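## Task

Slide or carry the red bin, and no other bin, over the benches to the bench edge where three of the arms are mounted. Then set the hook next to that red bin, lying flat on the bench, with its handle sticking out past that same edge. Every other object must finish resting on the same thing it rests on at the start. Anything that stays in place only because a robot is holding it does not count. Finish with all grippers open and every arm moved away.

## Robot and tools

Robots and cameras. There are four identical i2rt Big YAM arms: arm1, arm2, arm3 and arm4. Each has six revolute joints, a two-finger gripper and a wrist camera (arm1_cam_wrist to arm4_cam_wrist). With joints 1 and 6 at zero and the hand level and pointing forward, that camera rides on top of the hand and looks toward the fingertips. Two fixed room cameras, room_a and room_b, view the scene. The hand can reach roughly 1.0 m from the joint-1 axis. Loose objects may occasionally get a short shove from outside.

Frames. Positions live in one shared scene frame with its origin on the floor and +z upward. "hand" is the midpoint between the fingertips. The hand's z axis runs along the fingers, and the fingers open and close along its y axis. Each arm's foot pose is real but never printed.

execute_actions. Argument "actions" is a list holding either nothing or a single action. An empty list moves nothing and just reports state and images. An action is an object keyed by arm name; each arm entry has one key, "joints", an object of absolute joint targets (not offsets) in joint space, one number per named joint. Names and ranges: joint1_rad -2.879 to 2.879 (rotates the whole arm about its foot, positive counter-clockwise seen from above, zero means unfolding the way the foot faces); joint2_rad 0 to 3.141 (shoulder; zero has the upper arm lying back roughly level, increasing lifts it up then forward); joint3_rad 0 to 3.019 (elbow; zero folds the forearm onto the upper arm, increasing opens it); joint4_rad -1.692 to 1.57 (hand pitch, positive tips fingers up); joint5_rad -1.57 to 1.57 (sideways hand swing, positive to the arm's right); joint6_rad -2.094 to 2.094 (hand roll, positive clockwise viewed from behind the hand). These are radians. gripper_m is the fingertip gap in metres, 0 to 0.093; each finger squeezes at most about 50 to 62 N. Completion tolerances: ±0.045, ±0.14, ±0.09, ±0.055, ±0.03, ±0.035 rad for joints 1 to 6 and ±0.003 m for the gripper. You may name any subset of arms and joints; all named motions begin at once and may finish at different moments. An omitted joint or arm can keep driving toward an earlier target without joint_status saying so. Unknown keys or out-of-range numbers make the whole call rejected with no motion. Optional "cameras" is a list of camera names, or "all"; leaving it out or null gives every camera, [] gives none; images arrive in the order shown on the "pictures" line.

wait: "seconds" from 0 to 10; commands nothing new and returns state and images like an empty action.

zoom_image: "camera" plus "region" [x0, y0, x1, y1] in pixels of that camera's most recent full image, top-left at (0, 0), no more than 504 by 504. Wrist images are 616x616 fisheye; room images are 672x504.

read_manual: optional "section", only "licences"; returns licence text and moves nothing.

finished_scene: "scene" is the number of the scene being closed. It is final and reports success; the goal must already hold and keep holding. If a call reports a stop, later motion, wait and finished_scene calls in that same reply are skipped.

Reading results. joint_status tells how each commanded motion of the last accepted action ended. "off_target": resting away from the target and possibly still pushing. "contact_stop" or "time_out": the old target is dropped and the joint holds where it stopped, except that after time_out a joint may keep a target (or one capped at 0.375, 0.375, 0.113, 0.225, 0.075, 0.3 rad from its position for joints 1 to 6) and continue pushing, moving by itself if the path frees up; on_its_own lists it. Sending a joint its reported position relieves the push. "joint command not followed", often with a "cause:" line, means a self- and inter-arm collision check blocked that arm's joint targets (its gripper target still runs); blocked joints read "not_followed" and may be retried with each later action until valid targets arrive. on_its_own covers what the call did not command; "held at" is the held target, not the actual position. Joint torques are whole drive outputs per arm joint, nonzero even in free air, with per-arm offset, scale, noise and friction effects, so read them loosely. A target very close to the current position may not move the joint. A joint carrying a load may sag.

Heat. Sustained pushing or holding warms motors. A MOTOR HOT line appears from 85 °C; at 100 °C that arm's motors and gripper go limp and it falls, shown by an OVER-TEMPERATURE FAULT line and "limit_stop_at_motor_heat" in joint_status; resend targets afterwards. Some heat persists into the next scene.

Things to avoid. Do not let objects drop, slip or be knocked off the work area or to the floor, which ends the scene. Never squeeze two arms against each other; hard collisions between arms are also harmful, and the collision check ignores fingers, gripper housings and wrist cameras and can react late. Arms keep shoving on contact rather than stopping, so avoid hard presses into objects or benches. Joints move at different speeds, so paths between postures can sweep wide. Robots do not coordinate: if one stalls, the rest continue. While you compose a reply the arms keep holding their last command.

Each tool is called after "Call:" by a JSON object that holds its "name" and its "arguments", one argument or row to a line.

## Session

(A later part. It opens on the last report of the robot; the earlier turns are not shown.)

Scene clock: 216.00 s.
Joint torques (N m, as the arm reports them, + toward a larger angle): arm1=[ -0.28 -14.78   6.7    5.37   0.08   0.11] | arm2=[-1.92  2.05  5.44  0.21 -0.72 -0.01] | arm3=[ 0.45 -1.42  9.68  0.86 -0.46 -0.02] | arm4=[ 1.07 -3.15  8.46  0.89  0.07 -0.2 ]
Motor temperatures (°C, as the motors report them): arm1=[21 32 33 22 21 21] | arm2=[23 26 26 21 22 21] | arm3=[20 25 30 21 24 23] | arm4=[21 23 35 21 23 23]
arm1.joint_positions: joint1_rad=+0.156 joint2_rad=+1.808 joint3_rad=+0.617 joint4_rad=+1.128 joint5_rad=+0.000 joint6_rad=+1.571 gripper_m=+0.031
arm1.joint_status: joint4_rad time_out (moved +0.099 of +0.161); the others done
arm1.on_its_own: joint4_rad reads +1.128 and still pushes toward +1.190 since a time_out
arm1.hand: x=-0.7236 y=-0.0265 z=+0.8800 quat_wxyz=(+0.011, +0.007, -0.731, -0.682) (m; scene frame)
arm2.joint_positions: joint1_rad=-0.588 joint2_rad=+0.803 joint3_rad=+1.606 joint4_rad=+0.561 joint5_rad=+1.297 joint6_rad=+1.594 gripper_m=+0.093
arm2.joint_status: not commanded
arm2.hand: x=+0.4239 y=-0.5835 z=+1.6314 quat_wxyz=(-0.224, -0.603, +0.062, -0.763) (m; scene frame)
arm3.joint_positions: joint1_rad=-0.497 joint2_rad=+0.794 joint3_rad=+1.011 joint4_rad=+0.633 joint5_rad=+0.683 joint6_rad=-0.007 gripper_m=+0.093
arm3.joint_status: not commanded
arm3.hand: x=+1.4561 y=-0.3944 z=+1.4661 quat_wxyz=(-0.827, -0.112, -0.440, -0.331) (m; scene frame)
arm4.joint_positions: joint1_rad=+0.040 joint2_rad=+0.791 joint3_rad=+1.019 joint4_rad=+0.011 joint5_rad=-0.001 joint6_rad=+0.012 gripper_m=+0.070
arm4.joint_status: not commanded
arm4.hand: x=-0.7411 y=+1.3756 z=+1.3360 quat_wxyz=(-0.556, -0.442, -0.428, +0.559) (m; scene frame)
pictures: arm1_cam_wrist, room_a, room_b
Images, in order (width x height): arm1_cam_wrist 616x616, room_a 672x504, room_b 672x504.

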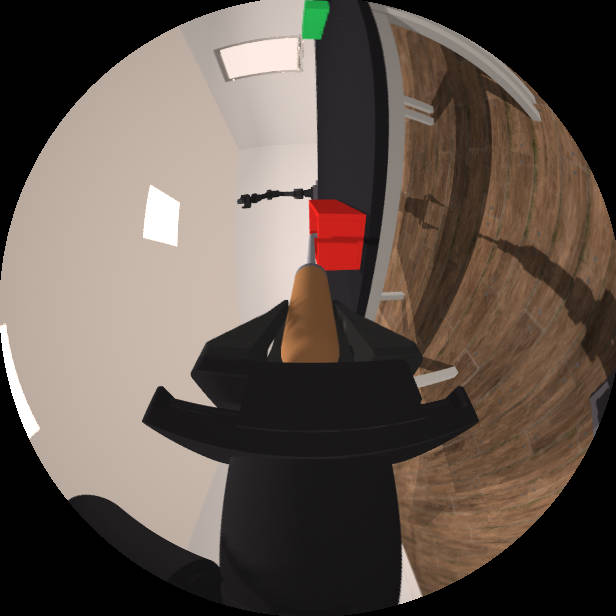

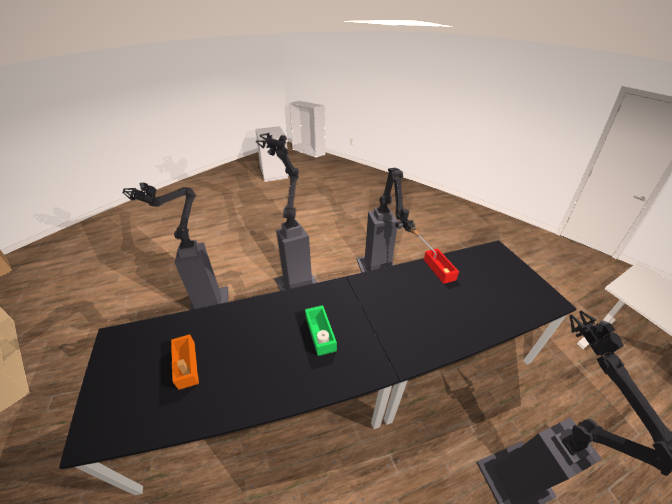

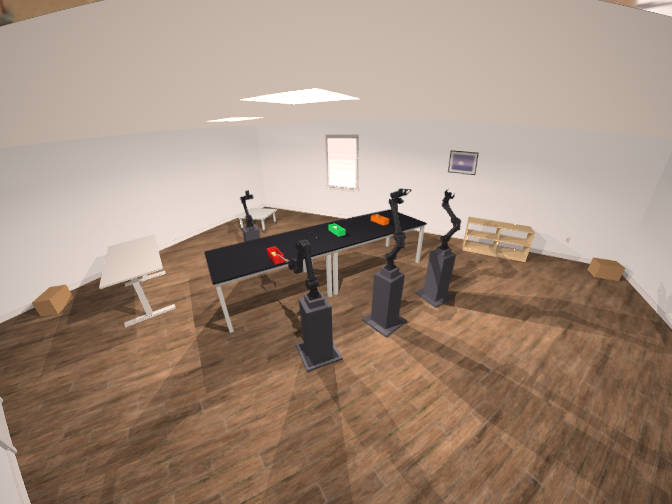

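Call:
{"name": "execute_actions", "arguments": {
  "actions": [
    {"arm1":{"joints":{"joint2_rad":1.84,"joint3_rad":0.75,"joint4_rad":1.1}}}
  ],
  "cameras": []
}}

Call:
{"name": "execute_actions", "arguments": {
  "actions": [
    {"arm1":{"joints":{"joint2_rad":1.55,"joint3_rad":0.85,"joint4_rad":0.76}}}
  ],
  "cameras": ["arm1_cam_wrist"]
}}

Call:
{"name": "execute_actions", "arguments": {
  "actions": [
    {"arm1":{"joints":{"joint1_rad":-0.07,"joint5_rad":-0.17,"joint2_rad":1.88,"joint3_rad":1.29,"joint4_rad":0.66}}}
  ],
  "cameras": []
}}

Call:
{"name": "execute_actions", "arguments": {
  "actions": [
    {"arm1":{"joints":{"joint2_rad":2.165,"joint4_rad":0.99}}}
  ],
  "cameras": ["arm1_cam_wrist","room_a"]
}}

Scene clock: 226.97 s.
Joint torques (N m, as the arm reports them, + toward a larger angle): arm1=[ -0.11 -13.79  11.01   3.41   0.08   0.12] | arm2=[-1.83  1.84  5.44  0.31 -0.69  0.01] | arm3=[ 0.34 -1.89  9.69  0.76 -0.45 -0.02] | arm4=[ 1.03 -3.19  8.46  0.89  0.07 -0.2 ]
Motor temperatures (°C, as the motors report them): arm1=[21 31 32 22 21 21] | arm2=[23 26 26 21 22 21] | arm3=[20 25 30 21 24 23] | arm4=[21 23 35 21 23 23]
arm1.joint_positions: joint1_rad=+0.156 joint2_rad=+1.848 joint3_rad=+0.693 joint4_rad=+1.084 joint5_rad=+0.000 joint6_rad=+1.571 gripper_m=+0.031
arm1.joint_status: all done
arm1.hand: x=-0.7243 y=-0.0002 z=+0.8766 quat_wxyz=(+0.011, +0.007, -0.734, -0.679) (m; scene frame)
arm2.joint_positions: joint1_rad=-0.588 joint2_rad=+0.803 joint3_rad=+1.606 joint4_rad=+0.561 joint5_rad=+1.297 joint6_rad=+1.594 gripper_m=+0.093
arm2.joint_status: not commanded
arm2.hand: x=+0.4239 y=-0.5835 z=+1.6314 quat_wxyz=(-0.224, -0.603, +0.062, -0.763) (m; scene frame)
arm3.joint_positions: joint1_rad=-0.497 joint2_rad=+0.794 joint3_rad=+1.011 joint4_rad=+0.633 joint5_rad=+0.683 joint6_rad=-0.007 gripper_m=+0.093
arm3.joint_status: not commanded
arm3.hand: x=+1.4561 y=-0.3944 z=+1.4661 quat_wxyz=(-0.827, -0.112, -0.440, -0.331) (m; scene frame)
arm4.joint_positions: joint1_rad=+0.040 joint2_rad=+0.791 joint3_rad=+1.019 joint4_rad=+0.011 joint5_rad=-0.001 joint6_rad=+0.012 gripper_m=+0.070
arm4.joint_status: not commanded
arm4.hand: x=-0.7411 y=+1.3756 z=+1.3360 quat_wxyz=(-0.556, -0.442, -0.428, +0.559) (m; scene frame)
pictures: none
No camera images: the call's "cameras" was empty. Leave "cameras" out to get every camera's image.

Scene clock: 228.17 s.
Joint torques (N m, as the arm reports them, + toward a larger angle): arm1=[ -0.45 -13.68  14.62   3.41   0.08   0.11] | arm2=[-1.32  1.64  5.44  0.24 -0.7   0.02] | arm3=[ 0.53 -1.71  9.66  0.8  -0.45 -0.02] | arm4=[ 1.05 -3.12  8.46  0.89  0.07 -0.2 ]
Motor temperatures (°C, as the motors report them): arm1=[21 31 33 22 21 21] | arm2=[23 26 26 21 22 21] | arm3=[20 25 30 21 24 23] | arm4=[21 23 35 21 23 23]
arm1.joint_positions: joint1_rad=+0.156 joint2_rad=+1.564 joint3_rad=+0.787 joint4_rad=+0.742 joint5_rad=+0.000 joint6_rad=+1.571 gripper_m=+0.031
arm1.joint_status: all done
arm1.hand: x=-0.7238 y=+0.0157 z=+1.0010 quat_wxyz=(+0.012, +0.007, -0.721, -0.693) (m; scene frame)
arm2.joint_positions: joint1_rad=-0.588 joint2_rad=+0.803 joint3_rad=+1.606 joint4_rad=+0.561 joint5_rad=+1.297 joint6_rad=+1.594 gripper_m=+0.093
arm2.joint_status: not commanded
arm2.hand: x=+0.4239 y=-0.5835 z=+1.6314 quat_wxyz=(-0.224, -0.603, +0.062, -0.763) (m; scene frame)
arm3.joint_positions: joint1_rad=-0.497 joint2_rad=+0.794 joint3_rad=+1.011 joint4_rad=+0.633 joint5_rad=+0.683 joint6_rad=-0.007 gripper_m=+0.093
arm3.joint_status: not commanded
arm3.hand: x=+1.4561 y=-0.3944 z=+1.4661 quat_wxyz=(-0.827, -0.112, -0.440, -0.331) (m; scene frame)
arm4.joint_positions: joint1_rad=+0.040 joint2_rad=+0.791 joint3_rad=+1.019 joint4_rad=+0.011 joint5_rad=-0.001 joint6_rad=+0.012 gripper_m=+0.070
arm4.joint_status: not commanded
arm4.hand: x=-0.7411 y=+1.3756 z=+1.3360 quat_wxyz=(-0.556, -0.442, -0.428, +0.559) (m; scene frame)
pictures: arm1_cam_wrist
Images, in order (width x height): arm1_cam_wrist 616x616.

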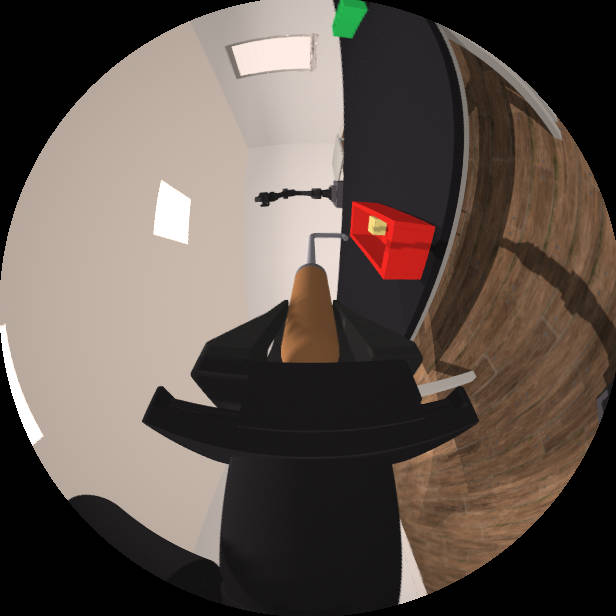

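Scene clock: 229.43 s.
Joint torques (N m, as the arm reports them, + toward a larger angle): arm1=[ -0.03 -19.62  16.6    3.7    0.06   0.06] | arm2=[-1.31  1.84  5.41  0.32 -0.68  0.  ] | arm3=[ 0.28 -1.51  9.67  0.83 -0.46 -0.02] | arm4=[ 1.07 -3.14  8.46  0.89  0.07 -0.2 ]
Motor temperatures (°C, as the motors report them): arm1=[21 31 34 22 21 21] | arm2=[23 26 26 21 22 21] | arm3=[20 25 30 21 24 23] | arm4=[21 23 35 21 23 23]
arm1.joint_positions: joint1_rad=-0.076 joint2_rad=+1.916 joint3_rad=+1.211 joint4_rad=+0.638 joint5_rad=-0.170 joint6_rad=+1.576 gripper_m=+0.031
arm1.joint_status: all done
arm1.hand: x=-0.5840 y=+0.1480 z=+0.9655 quat_wxyz=(-0.004, -0.021, -0.732, -0.681) (m; scene frame)
arm2.joint_positions: joint1_rad=-0.588 joint2_rad=+0.803 joint3_rad=+1.606 joint4_rad=+0.561 joint5_rad=+1.297 joint6_rad=+1.594 gripper_m=+0.093
arm2.joint_status: not commanded
arm2.hand: x=+0.4239 y=-0.5835 z=+1.6314 quat_wxyz=(-0.224, -0.603, +0.062, -0.763) (m; scene frame)
arm3.joint_positions: joint1_rad=-0.497 joint2_rad=+0.794 joint3_rad=+1.011 joint4_rad=+0.633 joint5_rad=+0.683 joint6_rad=-0.007 gripper_m=+0.093
arm3.joint_status: not commanded
arm3.hand: x=+1.4561 y=-0.3944 z=+1.4661 quat_wxyz=(-0.827, -0.112, -0.440, -0.331) (m; scene frame)
arm4.joint_positions: joint1_rad=+0.040 joint2_rad=+0.791 joint3_rad=+1.019 joint4_rad=+0.011 joint5_rad=-0.001 joint6_rad=+0.012 gripper_m=+0.070
arm4.joint_status: not commanded
arm4.hand: x=-0.7411 y=+1.3756 z=+1.3360 quat_wxyz=(-0.556, -0.442, -0.428, +0.559) (m; scene frame)
pictures: none
No camera images: the call's "cameras" was empty. Leave "cameras" out to get every camera's image.

Scene clock: 230.47 s.
Joint torques (N m, as the arm reports them, + toward a larger angle): arm1=[ -0.34 -18.63  12.63   3.87   0.     0.02] | arm2=[-1.56  1.58  5.4   0.31 -0.67  0.04] | arm3=[ 0.78 -1.67  9.78  0.8  -0.46 -0.02] | arm4=[ 1.08 -3.12  8.46  0.88  0.07 -0.2 ]
Motor temperatures (°C, as the motors report them): arm1=[21 31 34 22 21 21] | arm2=[23 26 26 21 22 21] | arm3=[20 25 30 21 24 23] | arm4=[21 23 35 21 23 23]
arm1.joint_positions: joint1_rad=-0.076 joint2_rad=+2.164 joint3_rad=+1.237 joint4_rad=+0.963 joint5_rad=-0.168 joint6_rad=+1.580 gripper_m=+0.031
arm1.joint_status: all done
arm1.hand: x=-0.5812 y=+0.1618 z=+0.8752 quat_wxyz=(-0.010, -0.016, -0.697, -0.717) (m; scene frame)
arm2.joint_positions: joint1_rad=-0.588 joint2_rad=+0.803 joint3_rad=+1.606 joint4_rad=+0.561 joint5_rad=+1.297 joint6_rad=+1.594 gripper_m=+0.093
arm2.joint_status: not commanded
arm2.hand: x=+0.4239 y=-0.5835 z=+1.6314 quat_wxyz=(-0.224, -0.603, +0.062, -0.763) (m; scene frame)
arm3.joint_positions: joint1_rad=-0.497 joint2_rad=+0.794 joint3_rad=+1.011 joint4_rad=+0.633 joint5_rad=+0.683 joint6_rad=-0.007 gripper_m=+0.093
arm3.joint_status: not commanded
arm3.hand: x=+1.4561 y=-0.3944 z=+1.4661 quat_wxyz=(-0.827, -0.112, -0.440, -0.331) (m; scene frame)
arm4.joint_positions: joint1_rad=+0.040 joint2_rad=+0.791 joint3_rad=+1.019 joint4_rad=+0.011 joint5_rad=-0.001 joint6_rad=+0.012 gripper_m=+0.070
arm4.joint_status: not commanded
arm4.hand: x=-0.7411 y=+1.3756 z=+1.3360 quat_wxyz=(-0.556, -0.442, -0.428, +0.559) (m; scene frame)
pictures: arm1_cam_wrist, room_a
Images, in order (width x height): arm1_cam_wrist 616x616, room_a 672x504.

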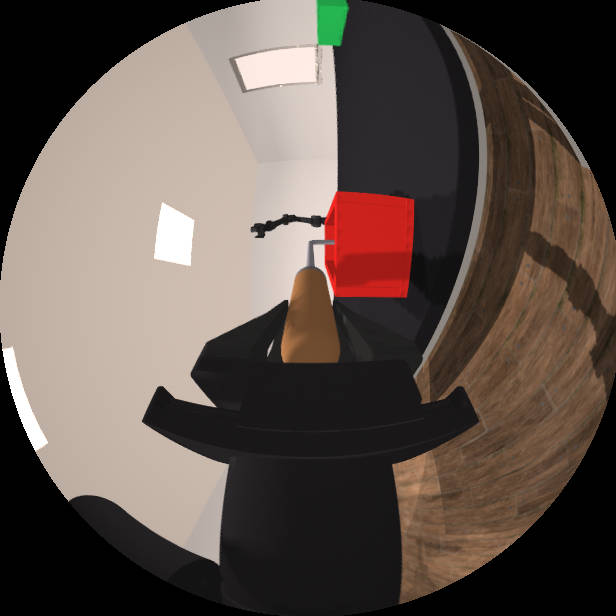

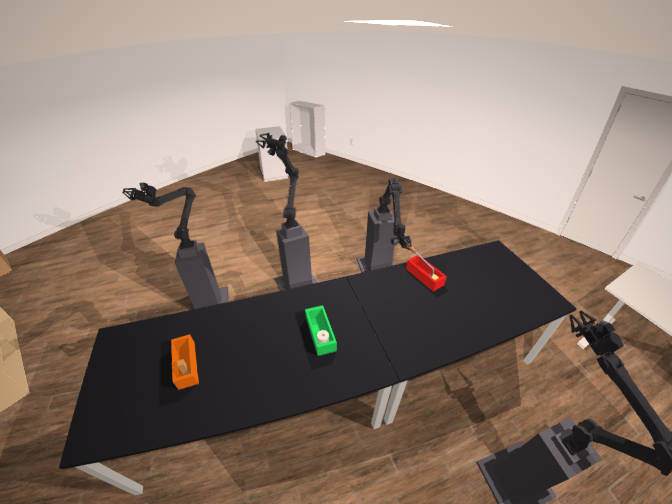

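Call:
{"name": "execute_actions", "arguments": {
  "actions": [
    {"arm1":{"joints":{"joint1_rad":-0.12,"joint5_rad":-0.22,"joint2_rad":1.9,"joint3_rad":0.96}}}
  ],
  "cameras": ["arm1_cam_wrist"]
}}

Call:
{"name": "execute_actions", "arguments": {
  "actions": [
    {"arm1":{"joints":{"joint1_rad":-0.17,"joint5_rad":-0.27,"joint2_rad":1.79,"joint3_rad":0.7,"joint4_rad":1.15}}}
  ],
  "cameras": ["arm1_cam_wrist","room_a"]
}}

Scene clock: 239.43 s.
Joint torques (N m, as the arm reports them, + toward a larger angle): arm1=[ -0.11 -18.65   8.38   3.93   0.06   0.02] | arm2=[-1.39  1.98  5.42  0.42 -0.69  0.04] | arm3=[ 0.55 -1.7   9.7   0.9  -0.44 -0.01] | arm4=[ 1.05 -3.12  8.45  0.89  0.07 -0.2 ]
Motor temperatures (°C, as the motors report them): arm1=[21 31 35 22 21 21] | arm2=[23 26 26 21 22 21] | arm3=[20 25 30 21 24 23] | arm4=[21 23 35 21 23 23]
arm1.joint_positions: joint1_rad=-0.122 joint2_rad=+1.944 joint3_rad=+0.948 joint4_rad=+0.963 joint5_rad=-0.220 joint6_rad=+1.580 gripper_m=+0.031
arm1.joint_status: all done
arm1.hand: x=-0.5774 y=+0.0704 z=+0.8958 quat_wxyz=(-0.003, -0.020, -0.720, -0.693) (m; scene frame)
arm2.joint_positions: joint1_rad=-0.588 joint2_rad=+0.803 joint3_rad=+1.606 joint4_rad=+0.561 joint5_rad=+1.297 joint6_rad=+1.594 gripper_m=+0.093
arm2.joint_status: not commanded
arm2.hand: x=+0.4239 y=-0.5835 z=+1.6314 quat_wxyz=(-0.224, -0.603, +0.062, -0.763) (m; scene frame)
arm3.joint_positions: joint1_rad=-0.497 joint2_rad=+0.794 joint3_rad=+1.011 joint4_rad=+0.633 joint5_rad=+0.683 joint6_rad=-0.007 gripper_m=+0.093
arm3.joint_status: not commanded
arm3.hand: x=+1.4561 y=-0.3944 z=+1.4661 quat_wxyz=(-0.827, -0.112, -0.440, -0.331) (m; scene frame)
arm4.joint_positions: joint1_rad=+0.040 joint2_rad=+0.791 joint3_rad=+1.019 joint4_rad=+0.011 joint5_rad=-0.001 joint6_rad=+0.012 gripper_m=+0.070
arm4.joint_status: not commanded
arm4.hand: x=-0.7411 y=+1.3756 z=+1.3360 quat_wxyz=(-0.556, -0.442, -0.428, +0.559) (m; scene frame)
pictures: arm1_cam_wrist
Images, in order (width x height): arm1_cam_wrist 616x616.

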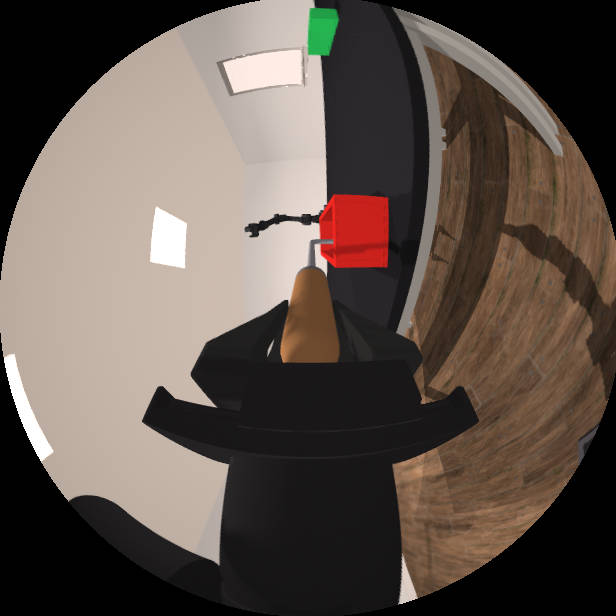

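Scene clock: 241.60 s.
Joint torques (N m, as the arm reports them, + toward a larger angle): arm1=[ -0.54 -15.48   7.14   5.24   0.02   0.03] | arm2=[-1.65  2.36  5.4   0.28 -0.67  0.06] | arm3=[ 0.71 -1.5   9.78  0.84 -0.44 -0.03] | arm4=[ 1.06 -3.13  8.45  0.89  0.07 -0.2 ]
Motor temperatures (°C, as the motors report them): arm1=[21 31 34 22 21 21] | arm2=[23 26 26 21 22 21] | arm3=[20 25 30 21 24 23] | arm4=[21 23 35 21 23 23]
arm1.joint_positions: joint1_rad=-0.170 joint2_rad=+1.828 joint3_rad=+0.687 joint4_rad=+1.091 joint5_rad=-0.268 joint6_rad=+1.579 gripper_m=+0.031
arm1.joint_status: joint4_rad time_out (moved +0.128 of +0.187); the others done
arm1.on_its_own: joint4_rad reads +1.091 and still pushes toward +1.150 since a time_out
arm1.hand: x=-0.5800 y=-0.0204 z=+0.8867 quat_wxyz=(-0.001, -0.022, -0.726, -0.687) (m; scene frame)
arm2.joint_positions: joint1_rad=-0.588 joint2_rad=+0.803 joint3_rad=+1.606 joint4_rad=+0.561 joint5_rad=+1.297 joint6_rad=+1.594 gripper_m=+0.093
arm2.joint_status: not commanded
arm2.hand: x=+0.4239 y=-0.5835 z=+1.6314 quat_wxyz=(-0.224, -0.603, +0.062, -0.763) (m; scene frame)
arm3.joint_positions: joint1_rad=-0.497 joint2_rad=+0.794 joint3_rad=+1.011 joint4_rad=+0.633 joint5_rad=+0.683 joint6_rad=-0.007 gripper_m=+0.093
arm3.joint_status: not commanded
arm3.hand: x=+1.4561 y=-0.3944 z=+1.4661 quat_wxyz=(-0.827, -0.112, -0.440, -0.331) (m; scene frame)
arm4.joint_positions: joint1_rad=+0.040 joint2_rad=+0.791 joint3_rad=+1.019 joint4_rad=+0.011 joint5_rad=-0.001 joint6_rad=+0.012 gripper_m=+0.070
arm4.joint_status: not commanded
arm4.hand: x=-0.7411 y=+1.3756 z=+1.3360 quat_wxyz=(-0.556, -0.442, -0.428, +0.559) (m; scene frame)
pictures: arm1_cam_wrist, room_a
Images, in order (width x height): arm1_cam_wrist 616x616, room_a 672x504.

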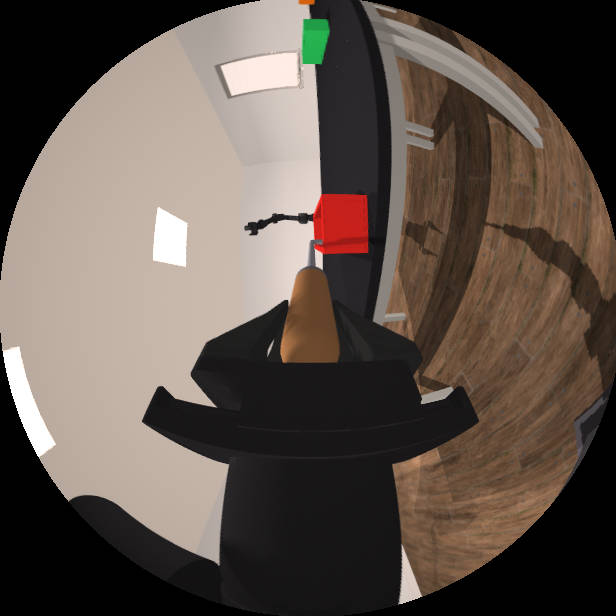

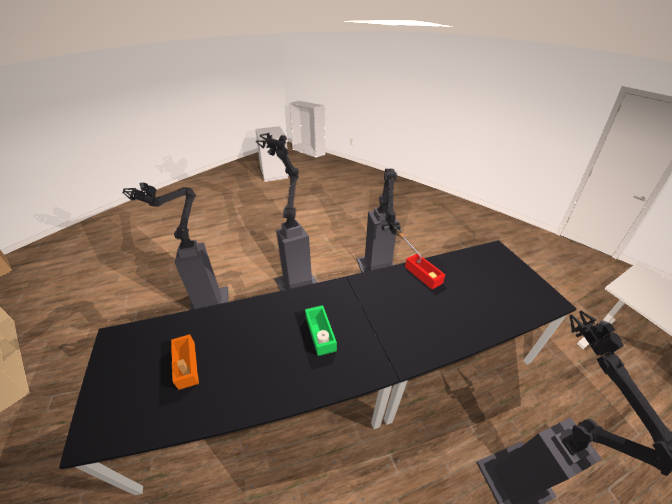

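Call:
{"name": "execute_actions", "arguments": {
  "actions": [
    {"arm1":{"joints":{"joint3_rad":1.5,"joint4_rad":0.6}}}
  ],
  "cameras": []
}}

Call:
{"name": "execute_actions", "arguments": {
  "actions": [
    {"arm1":{"joints":{"joint1_rad":-0.33,"joint5_rad":-0.4}}}
  ],
  "cameras": []
}}

Call:
{"name": "execute_actions", "arguments": {
  "actions": [
    {"arm1":{"joints":{"joint2_rad":2.24,"joint4_rad":0.87}}}
  ],
  "cameras": ["arm1_cam_wrist","room_a"]
}}

Scene clock: 249.70 s.
Joint torques (N m, as the arm reports them, + toward a larger angle): arm1=[ -0.47 -20.07  17.81   3.33   0.13   0.03] | arm2=[-1.64  2.45  5.31  0.2  -0.71  0.05] | arm3=[ 0.36 -1.76  9.71  0.84 -0.43  0.  ] | arm4=[ 1.06 -3.13  8.46  0.9   0.07 -0.2 ]
Motor temperatures (°C, as the motors report them): arm1=[21 31 34 22 21 21] | arm2=[23 26 26 21 22 21] | arm3=[20 25 30 21 24 23] | arm4=[21 23 35 21 23 23]
arm1.joint_positions: joint1_rad=-0.170 joint2_rad=+1.827 joint3_rad=+1.424 joint4_rad=+0.584 joint5_rad=-0.270 joint6_rad=+1.579 gripper_m=+0.031
arm1.joint_status: all done
arm1.hand: x=-0.5229 y=+0.1610 z=+1.1382 quat_wxyz=(-0.023, +0.002, -0.645, -0.764) (m; scene frame)
arm2.joint_positions: joint1_rad=-0.588 joint2_rad=+0.803 joint3_rad=+1.606 joint4_rad=+0.561 joint5_rad=+1.297 joint6_rad=+1.594 gripper_m=+0.093
arm2.joint_status: not commanded
arm2.hand: x=+0.4239 y=-0.5835 z=+1.6314 quat_wxyz=(-0.224, -0.603, +0.062, -0.763) (m; scene frame)
arm3.joint_positions: joint1_rad=-0.497 joint2_rad=+0.794 joint3_rad=+1.011 joint4_rad=+0.633 joint5_rad=+0.683 joint6_rad=-0.007 gripper_m=+0.093
arm3.joint_status: not commanded
arm3.hand: x=+1.4561 y=-0.3944 z=+1.4661 quat_wxyz=(-0.827, -0.112, -0.440, -0.331) (m; scene frame)
arm4.joint_positions: joint1_rad=+0.040 joint2_rad=+0.791 joint3_rad=+1.019 joint4_rad=+0.011 joint5_rad=-0.001 joint6_rad=+0.012 gripper_m=+0.070
arm4.joint_status: not commanded
arm4.hand: x=-0.7411 y=+1.3756 z=+1.3360 quat_wxyz=(-0.556, -0.442, -0.428, +0.559) (m; scene frame)
pictures: none
No camera images: the call's "cameras" was empty. Leave "cameras" out to get every camera's image.

Scene clock: 251.20 s.
Joint torques (N m, as the arm reports them, + toward a larger angle): arm1=[ -0.22 -20.26  17.73   3.3    0.2    0.03] | arm2=[-1.51  1.76  5.29  0.33 -0.69  0.02] | arm3=[ 0.36 -1.5   9.74  0.85 -0.46 -0.02] | arm4=[ 1.07 -3.14  8.47  0.89  0.07 -0.2 ]
Motor temperatures (°C, as the motors report them): arm1=[21 31 35 22 21 21] | arm2=[23 26 26 21 22 21] | arm3=[20 25 30 21 24 23] | arm4=[21 23 35 21 23 23]
arm1.joint_positions: joint1_rad=-0.330 joint2_rad=+1.827 joint3_rad=+1.424 joint4_rad=+0.584 joint5_rad=-0.403 joint6_rad=+1.579 gripper_m=+0.031
arm1.joint_status: all done
arm1.hand: x=-0.4288 y=+0.1251 z=+1.1364 quat_wxyz=(-0.041, +0.002, -0.648, -0.760) (m; scene frame)
arm2.joint_positions: joint1_rad=-0.588 joint2_rad=+0.803 joint3_rad=+1.606 joint4_rad=+0.561 joint5_rad=+1.297 joint6_rad=+1.594 gripper_m=+0.093
arm2.joint_status: not commanded
arm2.hand: x=+0.4239 y=-0.5835 z=+1.6314 quat_wxyz=(-0.224, -0.603, +0.062, -0.763) (m; scene frame)
arm3.joint_positions: joint1_rad=-0.497 joint2_rad=+0.794 joint3_rad=+1.011 joint4_rad=+0.633 joint5_rad=+0.683 joint6_rad=-0.007 gripper_m=+0.093
arm3.joint_status: not commanded
arm3.hand: x=+1.4561 y=-0.3944 z=+1.4661 quat_wxyz=(-0.827, -0.112, -0.440, -0.331) (m; scene frame)
arm4.joint_positions: joint1_rad=+0.040 joint2_rad=+0.791 joint3_rad=+1.019 joint4_rad=+0.011 joint5_rad=-0.001 joint6_rad=+0.012 gripper_m=+0.070
arm4.joint_status: not commanded
arm4.hand: x=-0.7411 y=+1.3756 z=+1.3360 quat_wxyz=(-0.556, -0.442, -0.428, +0.559) (m; scene frame)
pictures: none
No camera images: the call's "cameras" was empty. Leave "cameras" out to get every camera's image.

Scene clock: 252.60 s.
Joint torques (N m, as the arm reports them, + toward a larger angle): arm1=[ -0.53 -24.47  12.85   3.53   0.08  -0.02] | arm2=[-1.68  1.32  5.29  0.3  -0.69  0.03] | arm3=[ 0.75 -1.47  9.73  0.88 -0.45 -0.01] | arm4=[ 1.05 -3.15  8.46  0.9   0.07 -0.2 ]
Motor temperatures (°C, as the motors report them): arm1=[21 31 36 22 21 21] | arm2=[23 26 26 21 22 21] | arm3=[20 25 30 21 24 23] | arm4=[21 23 35 21 23 23]
arm1.joint_positions: joint1_rad=-0.330 joint2_rad=+2.296 joint3_rad=+1.452 joint4_rad=+0.852 joint5_rad=-0.400 joint6_rad=+1.584 gripper_m=+0.031
arm1.joint_status: all done
arm1.hand: x=-0.4096 y=+0.1650 z=+0.8496 quat_wxyz=(-0.015, -0.027, -0.706, -0.707) (m; scene frame)
arm2.joint_positions: joint1_rad=-0.588 joint2_rad=+0.803 joint3_rad=+1.606 joint4_rad=+0.561 joint5_rad=+1.297 joint6_rad=+1.594 gripper_m=+0.093
arm2.joint_status: not commanded
arm2.hand: x=+0.4239 y=-0.5835 z=+1.6314 quat_wxyz=(-0.224, -0.603, +0.062, -0.763) (m; scene frame)
arm3.joint_positions: joint1_rad=-0.497 joint2_rad=+0.794 joint3_rad=+1.011 joint4_rad=+0.633 joint5_rad=+0.683 joint6_rad=-0.007 gripper_m=+0.093
arm3.joint_status: not commanded
arm3.hand: x=+1.4561 y=-0.3944 z=+1.4661 quat_wxyz=(-0.827, -0.112, -0.440, -0.331) (m; scene frame)
arm4.joint_positions: joint1_rad=+0.040 joint2_rad=+0.791 joint3_rad=+1.019 joint4_rad=+0.011 joint5_rad=-0.001 joint6_rad=+0.012 gripper_m=+0.070
arm4.joint_status: not commanded
arm4.hand: x=-0.7411 y=+1.3756 z=+1.3360 quat_wxyz=(-0.556, -0.442, -0.428, +0.559) (m; scene frame)
pictures: arm1_cam_wrist, room_a
Images, in order (width x height): arm1_cam_wrist 616x616, room_a 672x504.

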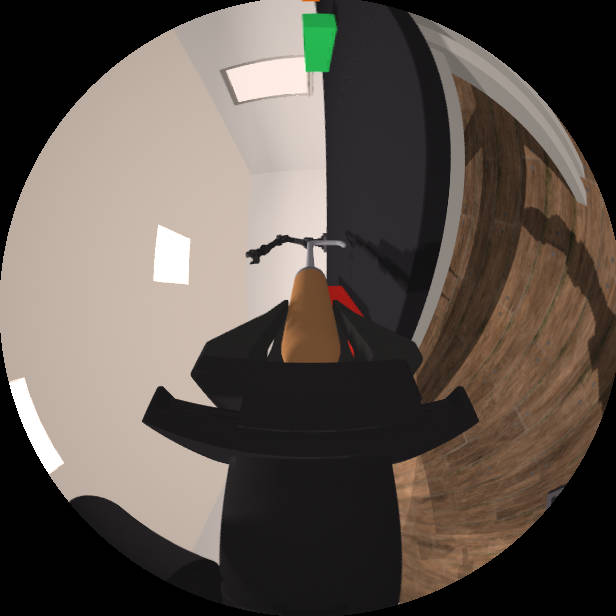

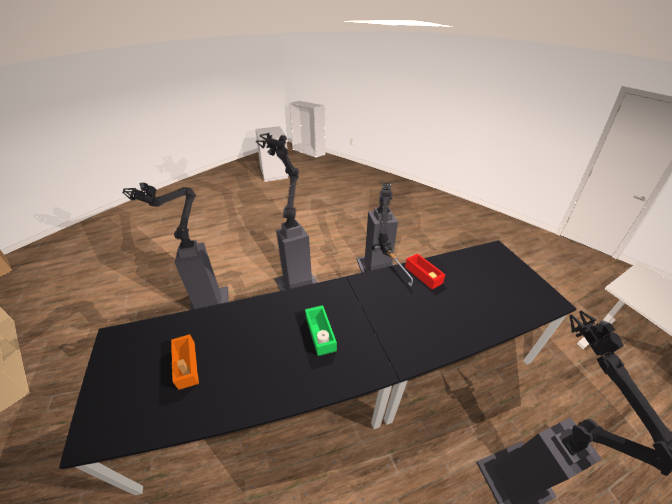

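Call:
{"name": "execute_actions", "arguments": {
  "actions": [
    {"arm1":{"joints":{"joint2_rad":2.32,"joint4_rad":0.9,"joint6_rad":0.7,"joint5_rad":-0.45}}}
  ],
  "cameras": []
}}

Call:
{"name": "execute_actions", "arguments": {
  "actions": [
    {"arm1":{"joints":{"joint2_rad":2.4,"joint4_rad":0.97,"joint6_rad":0,"joint5_rad":-0.48}}}
  ],
  "cameras": []
}}

Call:
{"name": "execute_actions", "arguments": {
  "actions": [
    {"arm1":{"joints":{"gripper_m":0.093}}}
  ],
  "cameras": []
}}

Call:
{"name": "execute_actions", "arguments": {
  "actions": [
    {"arm1":{"joints":{"joint2_rad":1.3,"joint4_rad":0}}}
  ],
  "cameras": ["room_b","room_a"]
}}

Call:
{"name": "zoom_image", "arguments": {
  "camera": "room_b",
  "region": [230,220,350,300]
}}

Scene clock: 262.60 s.
Joint torques (N m, as the arm reports them, + toward a larger angle): arm1=[ -0.58 -20.24  12.59   4.09   0.23  -0.03] | arm2=[-1.91  2.11  5.36  0.26 -0.66  0.04] | arm3=[ 0.54 -1.31  9.69  0.86 -0.45 -0.03] | arm4=[ 1.08 -3.14  8.46  0.89  0.07 -0.2 ]
Motor temperatures (°C, as the motors report them): arm1=[21 33 36 22 21 21] | arm2=[23 26 26 21 23 21] | arm3=[20 25 31 21 24 23] | arm4=[21 23 35 21 23 23]
arm1.joint_positions: joint1_rad=-0.330 joint2_rad=+2.314 joint3_rad=+1.452 joint4_rad=+0.867 joint5_rad=-0.454 joint6_rad=+0.707 gripper_m=+0.031
arm1.joint_status: all done
arm1.hand: x=-0.4193 y=+0.1644 z=+0.8394 quat_wxyz=(-0.296, +0.293, -0.644, -0.642) (m; scene frame)
arm2.joint_positions: joint1_rad=-0.588 joint2_rad=+0.803 joint3_rad=+1.606 joint4_rad=+0.561 joint5_rad=+1.297 joint6_rad=+1.594 gripper_m=+0.093
arm2.joint_status: not commanded
arm2.hand: x=+0.4239 y=-0.5835 z=+1.6314 quat_wxyz=(-0.224, -0.603, +0.062, -0.763) (m; scene frame)
arm3.joint_positions: joint1_rad=-0.497 joint2_rad=+0.794 joint3_rad=+1.011 joint4_rad=+0.633 joint5_rad=+0.683 joint6_rad=-0.007 gripper_m=+0.093
arm3.joint_status: not commanded
arm3.hand: x=+1.4561 y=-0.3944 z=+1.4661 quat_wxyz=(-0.827, -0.112, -0.440, -0.331) (m; scene frame)
arm4.joint_positions: joint1_rad=+0.040 joint2_rad=+0.791 joint3_rad=+1.019 joint4_rad=+0.011 joint5_rad=-0.001 joint6_rad=+0.012 gripper_m=+0.070
arm4.joint_status: not commanded
arm4.hand: x=-0.7411 y=+1.3756 z=+1.3360 quat_wxyz=(-0.556, -0.442, -0.428, +0.559) (m; scene frame)
pictures: none
No camera images: the call's "cameras" was empty. Leave "cameras" out to get every camera's image.

Scene clock: 264.27 s.
Joint torques (N m, as the arm reports them, + toward a larger angle): arm1=[ -0.56 -20.02  11.83   3.53   0.23   0.03] | arm2=[-1.54  1.85  5.43  0.21 -0.67  0.01] | arm3=[ 0.07 -1.26  9.76  0.91 -0.45 -0.02] | arm4=[ 1.05 -3.14  8.46  0.89  0.07 -0.2 ]
Motor temperatures (°C, as the motors report them): arm1=[21 33 36 22 21 21] | arm2=[23 26 26 21 23 21] | arm3=[20 25 31 21 24 23] | arm4=[21 23 36 21 23 23]
arm1.joint_positions: joint1_rad=-0.330 joint2_rad=+2.389 joint3_rad=+1.453 joint4_rad=+0.949 joint5_rad=-0.484 joint6_rad=+0.009 gripper_m=+0.031
arm1.joint_status: all done
arm1.hand: x=-0.4272 y=+0.1591 z=+0.7995 quat_wxyz=(-0.493, +0.502, -0.495, -0.510) (m; scene frame)
arm2.joint_positions: joint1_rad=-0.588 joint2_rad=+0.803 joint3_rad=+1.606 joint4_rad=+0.561 joint5_rad=+1.297 joint6_rad=+1.594 gripper_m=+0.093
arm2.joint_status: not commanded
arm2.hand: x=+0.4239 y=-0.5835 z=+1.6314 quat_wxyz=(-0.224, -0.603, +0.062, -0.763) (m; scene frame)
arm3.joint_positions: joint1_rad=-0.497 joint2_rad=+0.794 joint3_rad=+1.011 joint4_rad=+0.633 joint5_rad=+0.683 joint6_rad=-0.007 gripper_m=+0.093
arm3.joint_status: not commanded
arm3.hand: x=+1.4561 y=-0.3944 z=+1.4661 quat_wxyz=(-0.827, -0.112, -0.440, -0.331) (m; scene frame)
arm4.joint_positions: joint1_rad=+0.040 joint2_rad=+0.791 joint3_rad=+1.019 joint4_rad=+0.011 joint5_rad=-0.001 joint6_rad=+0.012 gripper_m=+0.070
arm4.joint_status: not commanded
arm4.hand: x=-0.7411 y=+1.3756 z=+1.3360 quat_wxyz=(-0.556, -0.442, -0.428, +0.559) (m; scene frame)
pictures: none
No camera images: the call's "cameras" was empty. Leave "cameras" out to get every camera's image.

Scene clock: 264.97 s.
Joint torques (N m, as the arm reports them, + toward a larger angle): arm1=[ -0.65 -20.34  11.39   3.55   0.2    0.03] | arm2=[-1.71  1.87  5.45  0.2  -0.7  -0.03] | arm3=[ 1.04 -1.35  9.74  0.87 -0.46 -0.03] | arm4=[ 1.06 -3.1   8.46  0.89  0.07 -0.2 ]
Motor temperatures (°C, as the motors report them): arm1=[21 33 36 22 21 21] | arm2=[23 26 26 21 23 21] | arm3=[20 25 31 21 24 23] | arm4=[21 23 36 21 23 23]
arm1.joint_positions: joint1_rad=-0.330 joint2_rad=+2.389 joint3_rad=+1.458 joint4_rad=+0.949 joint5_rad=-0.483 joint6_rad=+0.008 gripper_m=+0.093
arm1.joint_status: all done
arm1.hand: x=-0.4264 y=+0.1604 z=+0.8015 quat_wxyz=(-0.495, +0.502, -0.494, -0.510) (m; scene frame)
arm2.joint_positions: joint1_rad=-0.588 joint2_rad=+0.803 joint3_rad=+1.606 joint4_rad=+0.561 joint5_rad=+1.297 joint6_rad=+1.594 gripper_m=+0.093
arm2.joint_status: not commanded
arm2.hand: x=+0.4239 y=-0.5835 z=+1.6314 quat_wxyz=(-0.224, -0.603, +0.062, -0.763) (m; scene frame)
arm3.joint_positions: joint1_rad=-0.497 joint2_rad=+0.794 joint3_rad=+1.011 joint4_rad=+0.633 joint5_rad=+0.683 joint6_rad=-0.007 gripper_m=+0.093
arm3.joint_status: not commanded
arm3.hand: x=+1.4561 y=-0.3944 z=+1.4661 quat_wxyz=(-0.827, -0.112, -0.440, -0.331) (m; scene frame)
arm4.joint_positions: joint1_rad=+0.040 joint2_rad=+0.791 joint3_rad=+1.019 joint4_rad=+0.011 joint5_rad=-0.001 joint6_rad=+0.012 gripper_m=+0.070
arm4.joint_status: not commanded
arm4.hand: x=-0.7411 y=+1.3756 z=+1.3360 quat_wxyz=(-0.556, -0.442, -0.428, +0.559) (m; scene frame)
pictures: none
No camera images: the call's "cameras" was empty. Leave "cameras" out to get every camera's image.

Scene clock: 266.80 s.
Joint torques (N m, as the arm reports them, + toward a larger angle): arm1=[-0.57 -9.73 12.26  1.99  0.19  0.03] | arm2=[-1.9   1.72  5.37  0.27 -0.67  0.03] | arm3=[ 0.6  -1.61  9.73  0.95 -0.45  0.01] | arm4=[ 1.08 -3.15  8.45  0.89  0.08 -0.2 ]
Motor temperatures (°C, as the motors report them): arm1=[21 33 37 22 21 21] | arm2=[23 26 26 21 23 21] | arm3=[20 25 31 21 24 23] | arm4=[21 23 36 21 23 23]
arm1.joint_positions: joint1_rad=-0.330 joint2_rad=+1.289 joint3_rad=+1.490 joint4_rad=+0.015 joint5_rad=-0.481 joint6_rad=+0.008 gripper_m=+0.093
arm1.joint_status: all done
arm1.hand: x=-0.5205 y=-0.0349 z=+1.4046 quat_wxyz=(-0.559, +0.477, -0.425, -0.529) (m; scene frame)
arm2.joint_positions: joint1_rad=-0.588 joint2_rad=+0.803 joint3_rad=+1.606 joint4_rad=+0.561 joint5_rad=+1.297 joint6_rad=+1.594 gripper_m=+0.093
arm2.joint_status: not commanded
arm2.hand: x=+0.4239 y=-0.5835 z=+1.6314 quat_wxyz=(-0.224, -0.603, +0.062, -0.763) (m; scene frame)
arm3.joint_positions: joint1_rad=-0.497 joint2_rad=+0.794 joint3_rad=+1.011 joint4_rad=+0.633 joint5_rad=+0.683 joint6_rad=-0.007 gripper_m=+0.093
arm3.joint_status: not commanded
arm3.hand: x=+1.4561 y=-0.3944 z=+1.4661 quat_wxyz=(-0.827, -0.112, -0.440, -0.331) (m; scene frame)
arm4.joint_positions: joint1_rad=+0.040 joint2_rad=+0.791 joint3_rad=+1.019 joint4_rad=+0.011 joint5_rad=-0.001 joint6_rad=+0.012 gripper_m=+0.070
arm4.joint_status: not commanded
arm4.hand: x=-0.7411 y=+1.3756 z=+1.3360 quat_wxyz=(-0.556, -0.442, -0.428, +0.559) (m; scene frame)
pictures: room_a, room_b
Images, in order (width x height): room_a 672x504, room_b 672x504.

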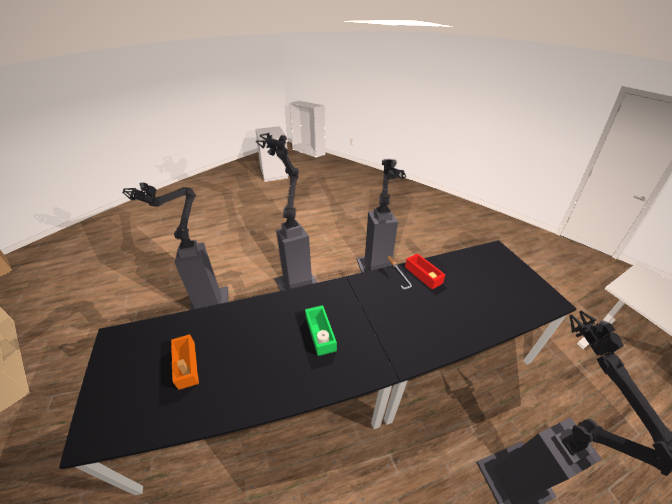

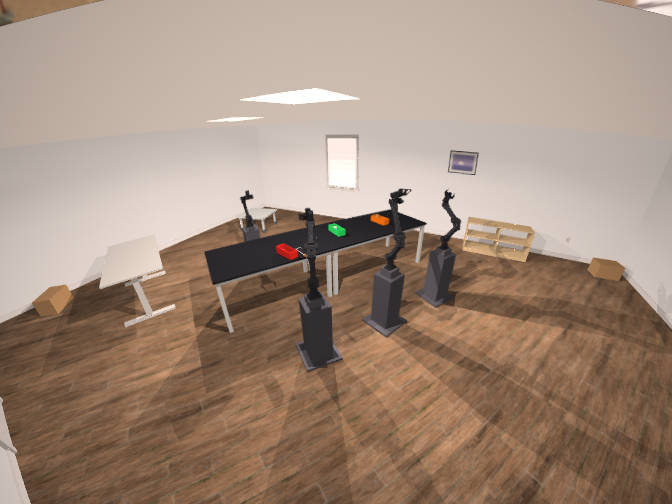

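Region (230, 220, 350, 300) of room_b's 672x504 image, scaled by 4.200, with more detail than that image has.

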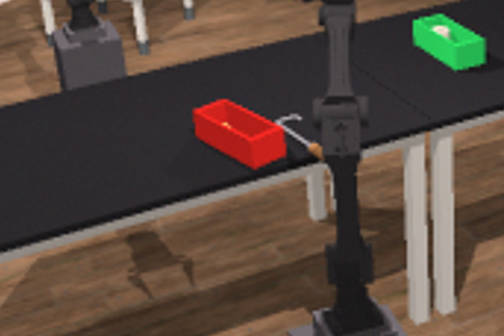

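Call:
{"name": "finished_scene", "arguments": {
  "scene": 1
}}

The scene is finished: the task was done.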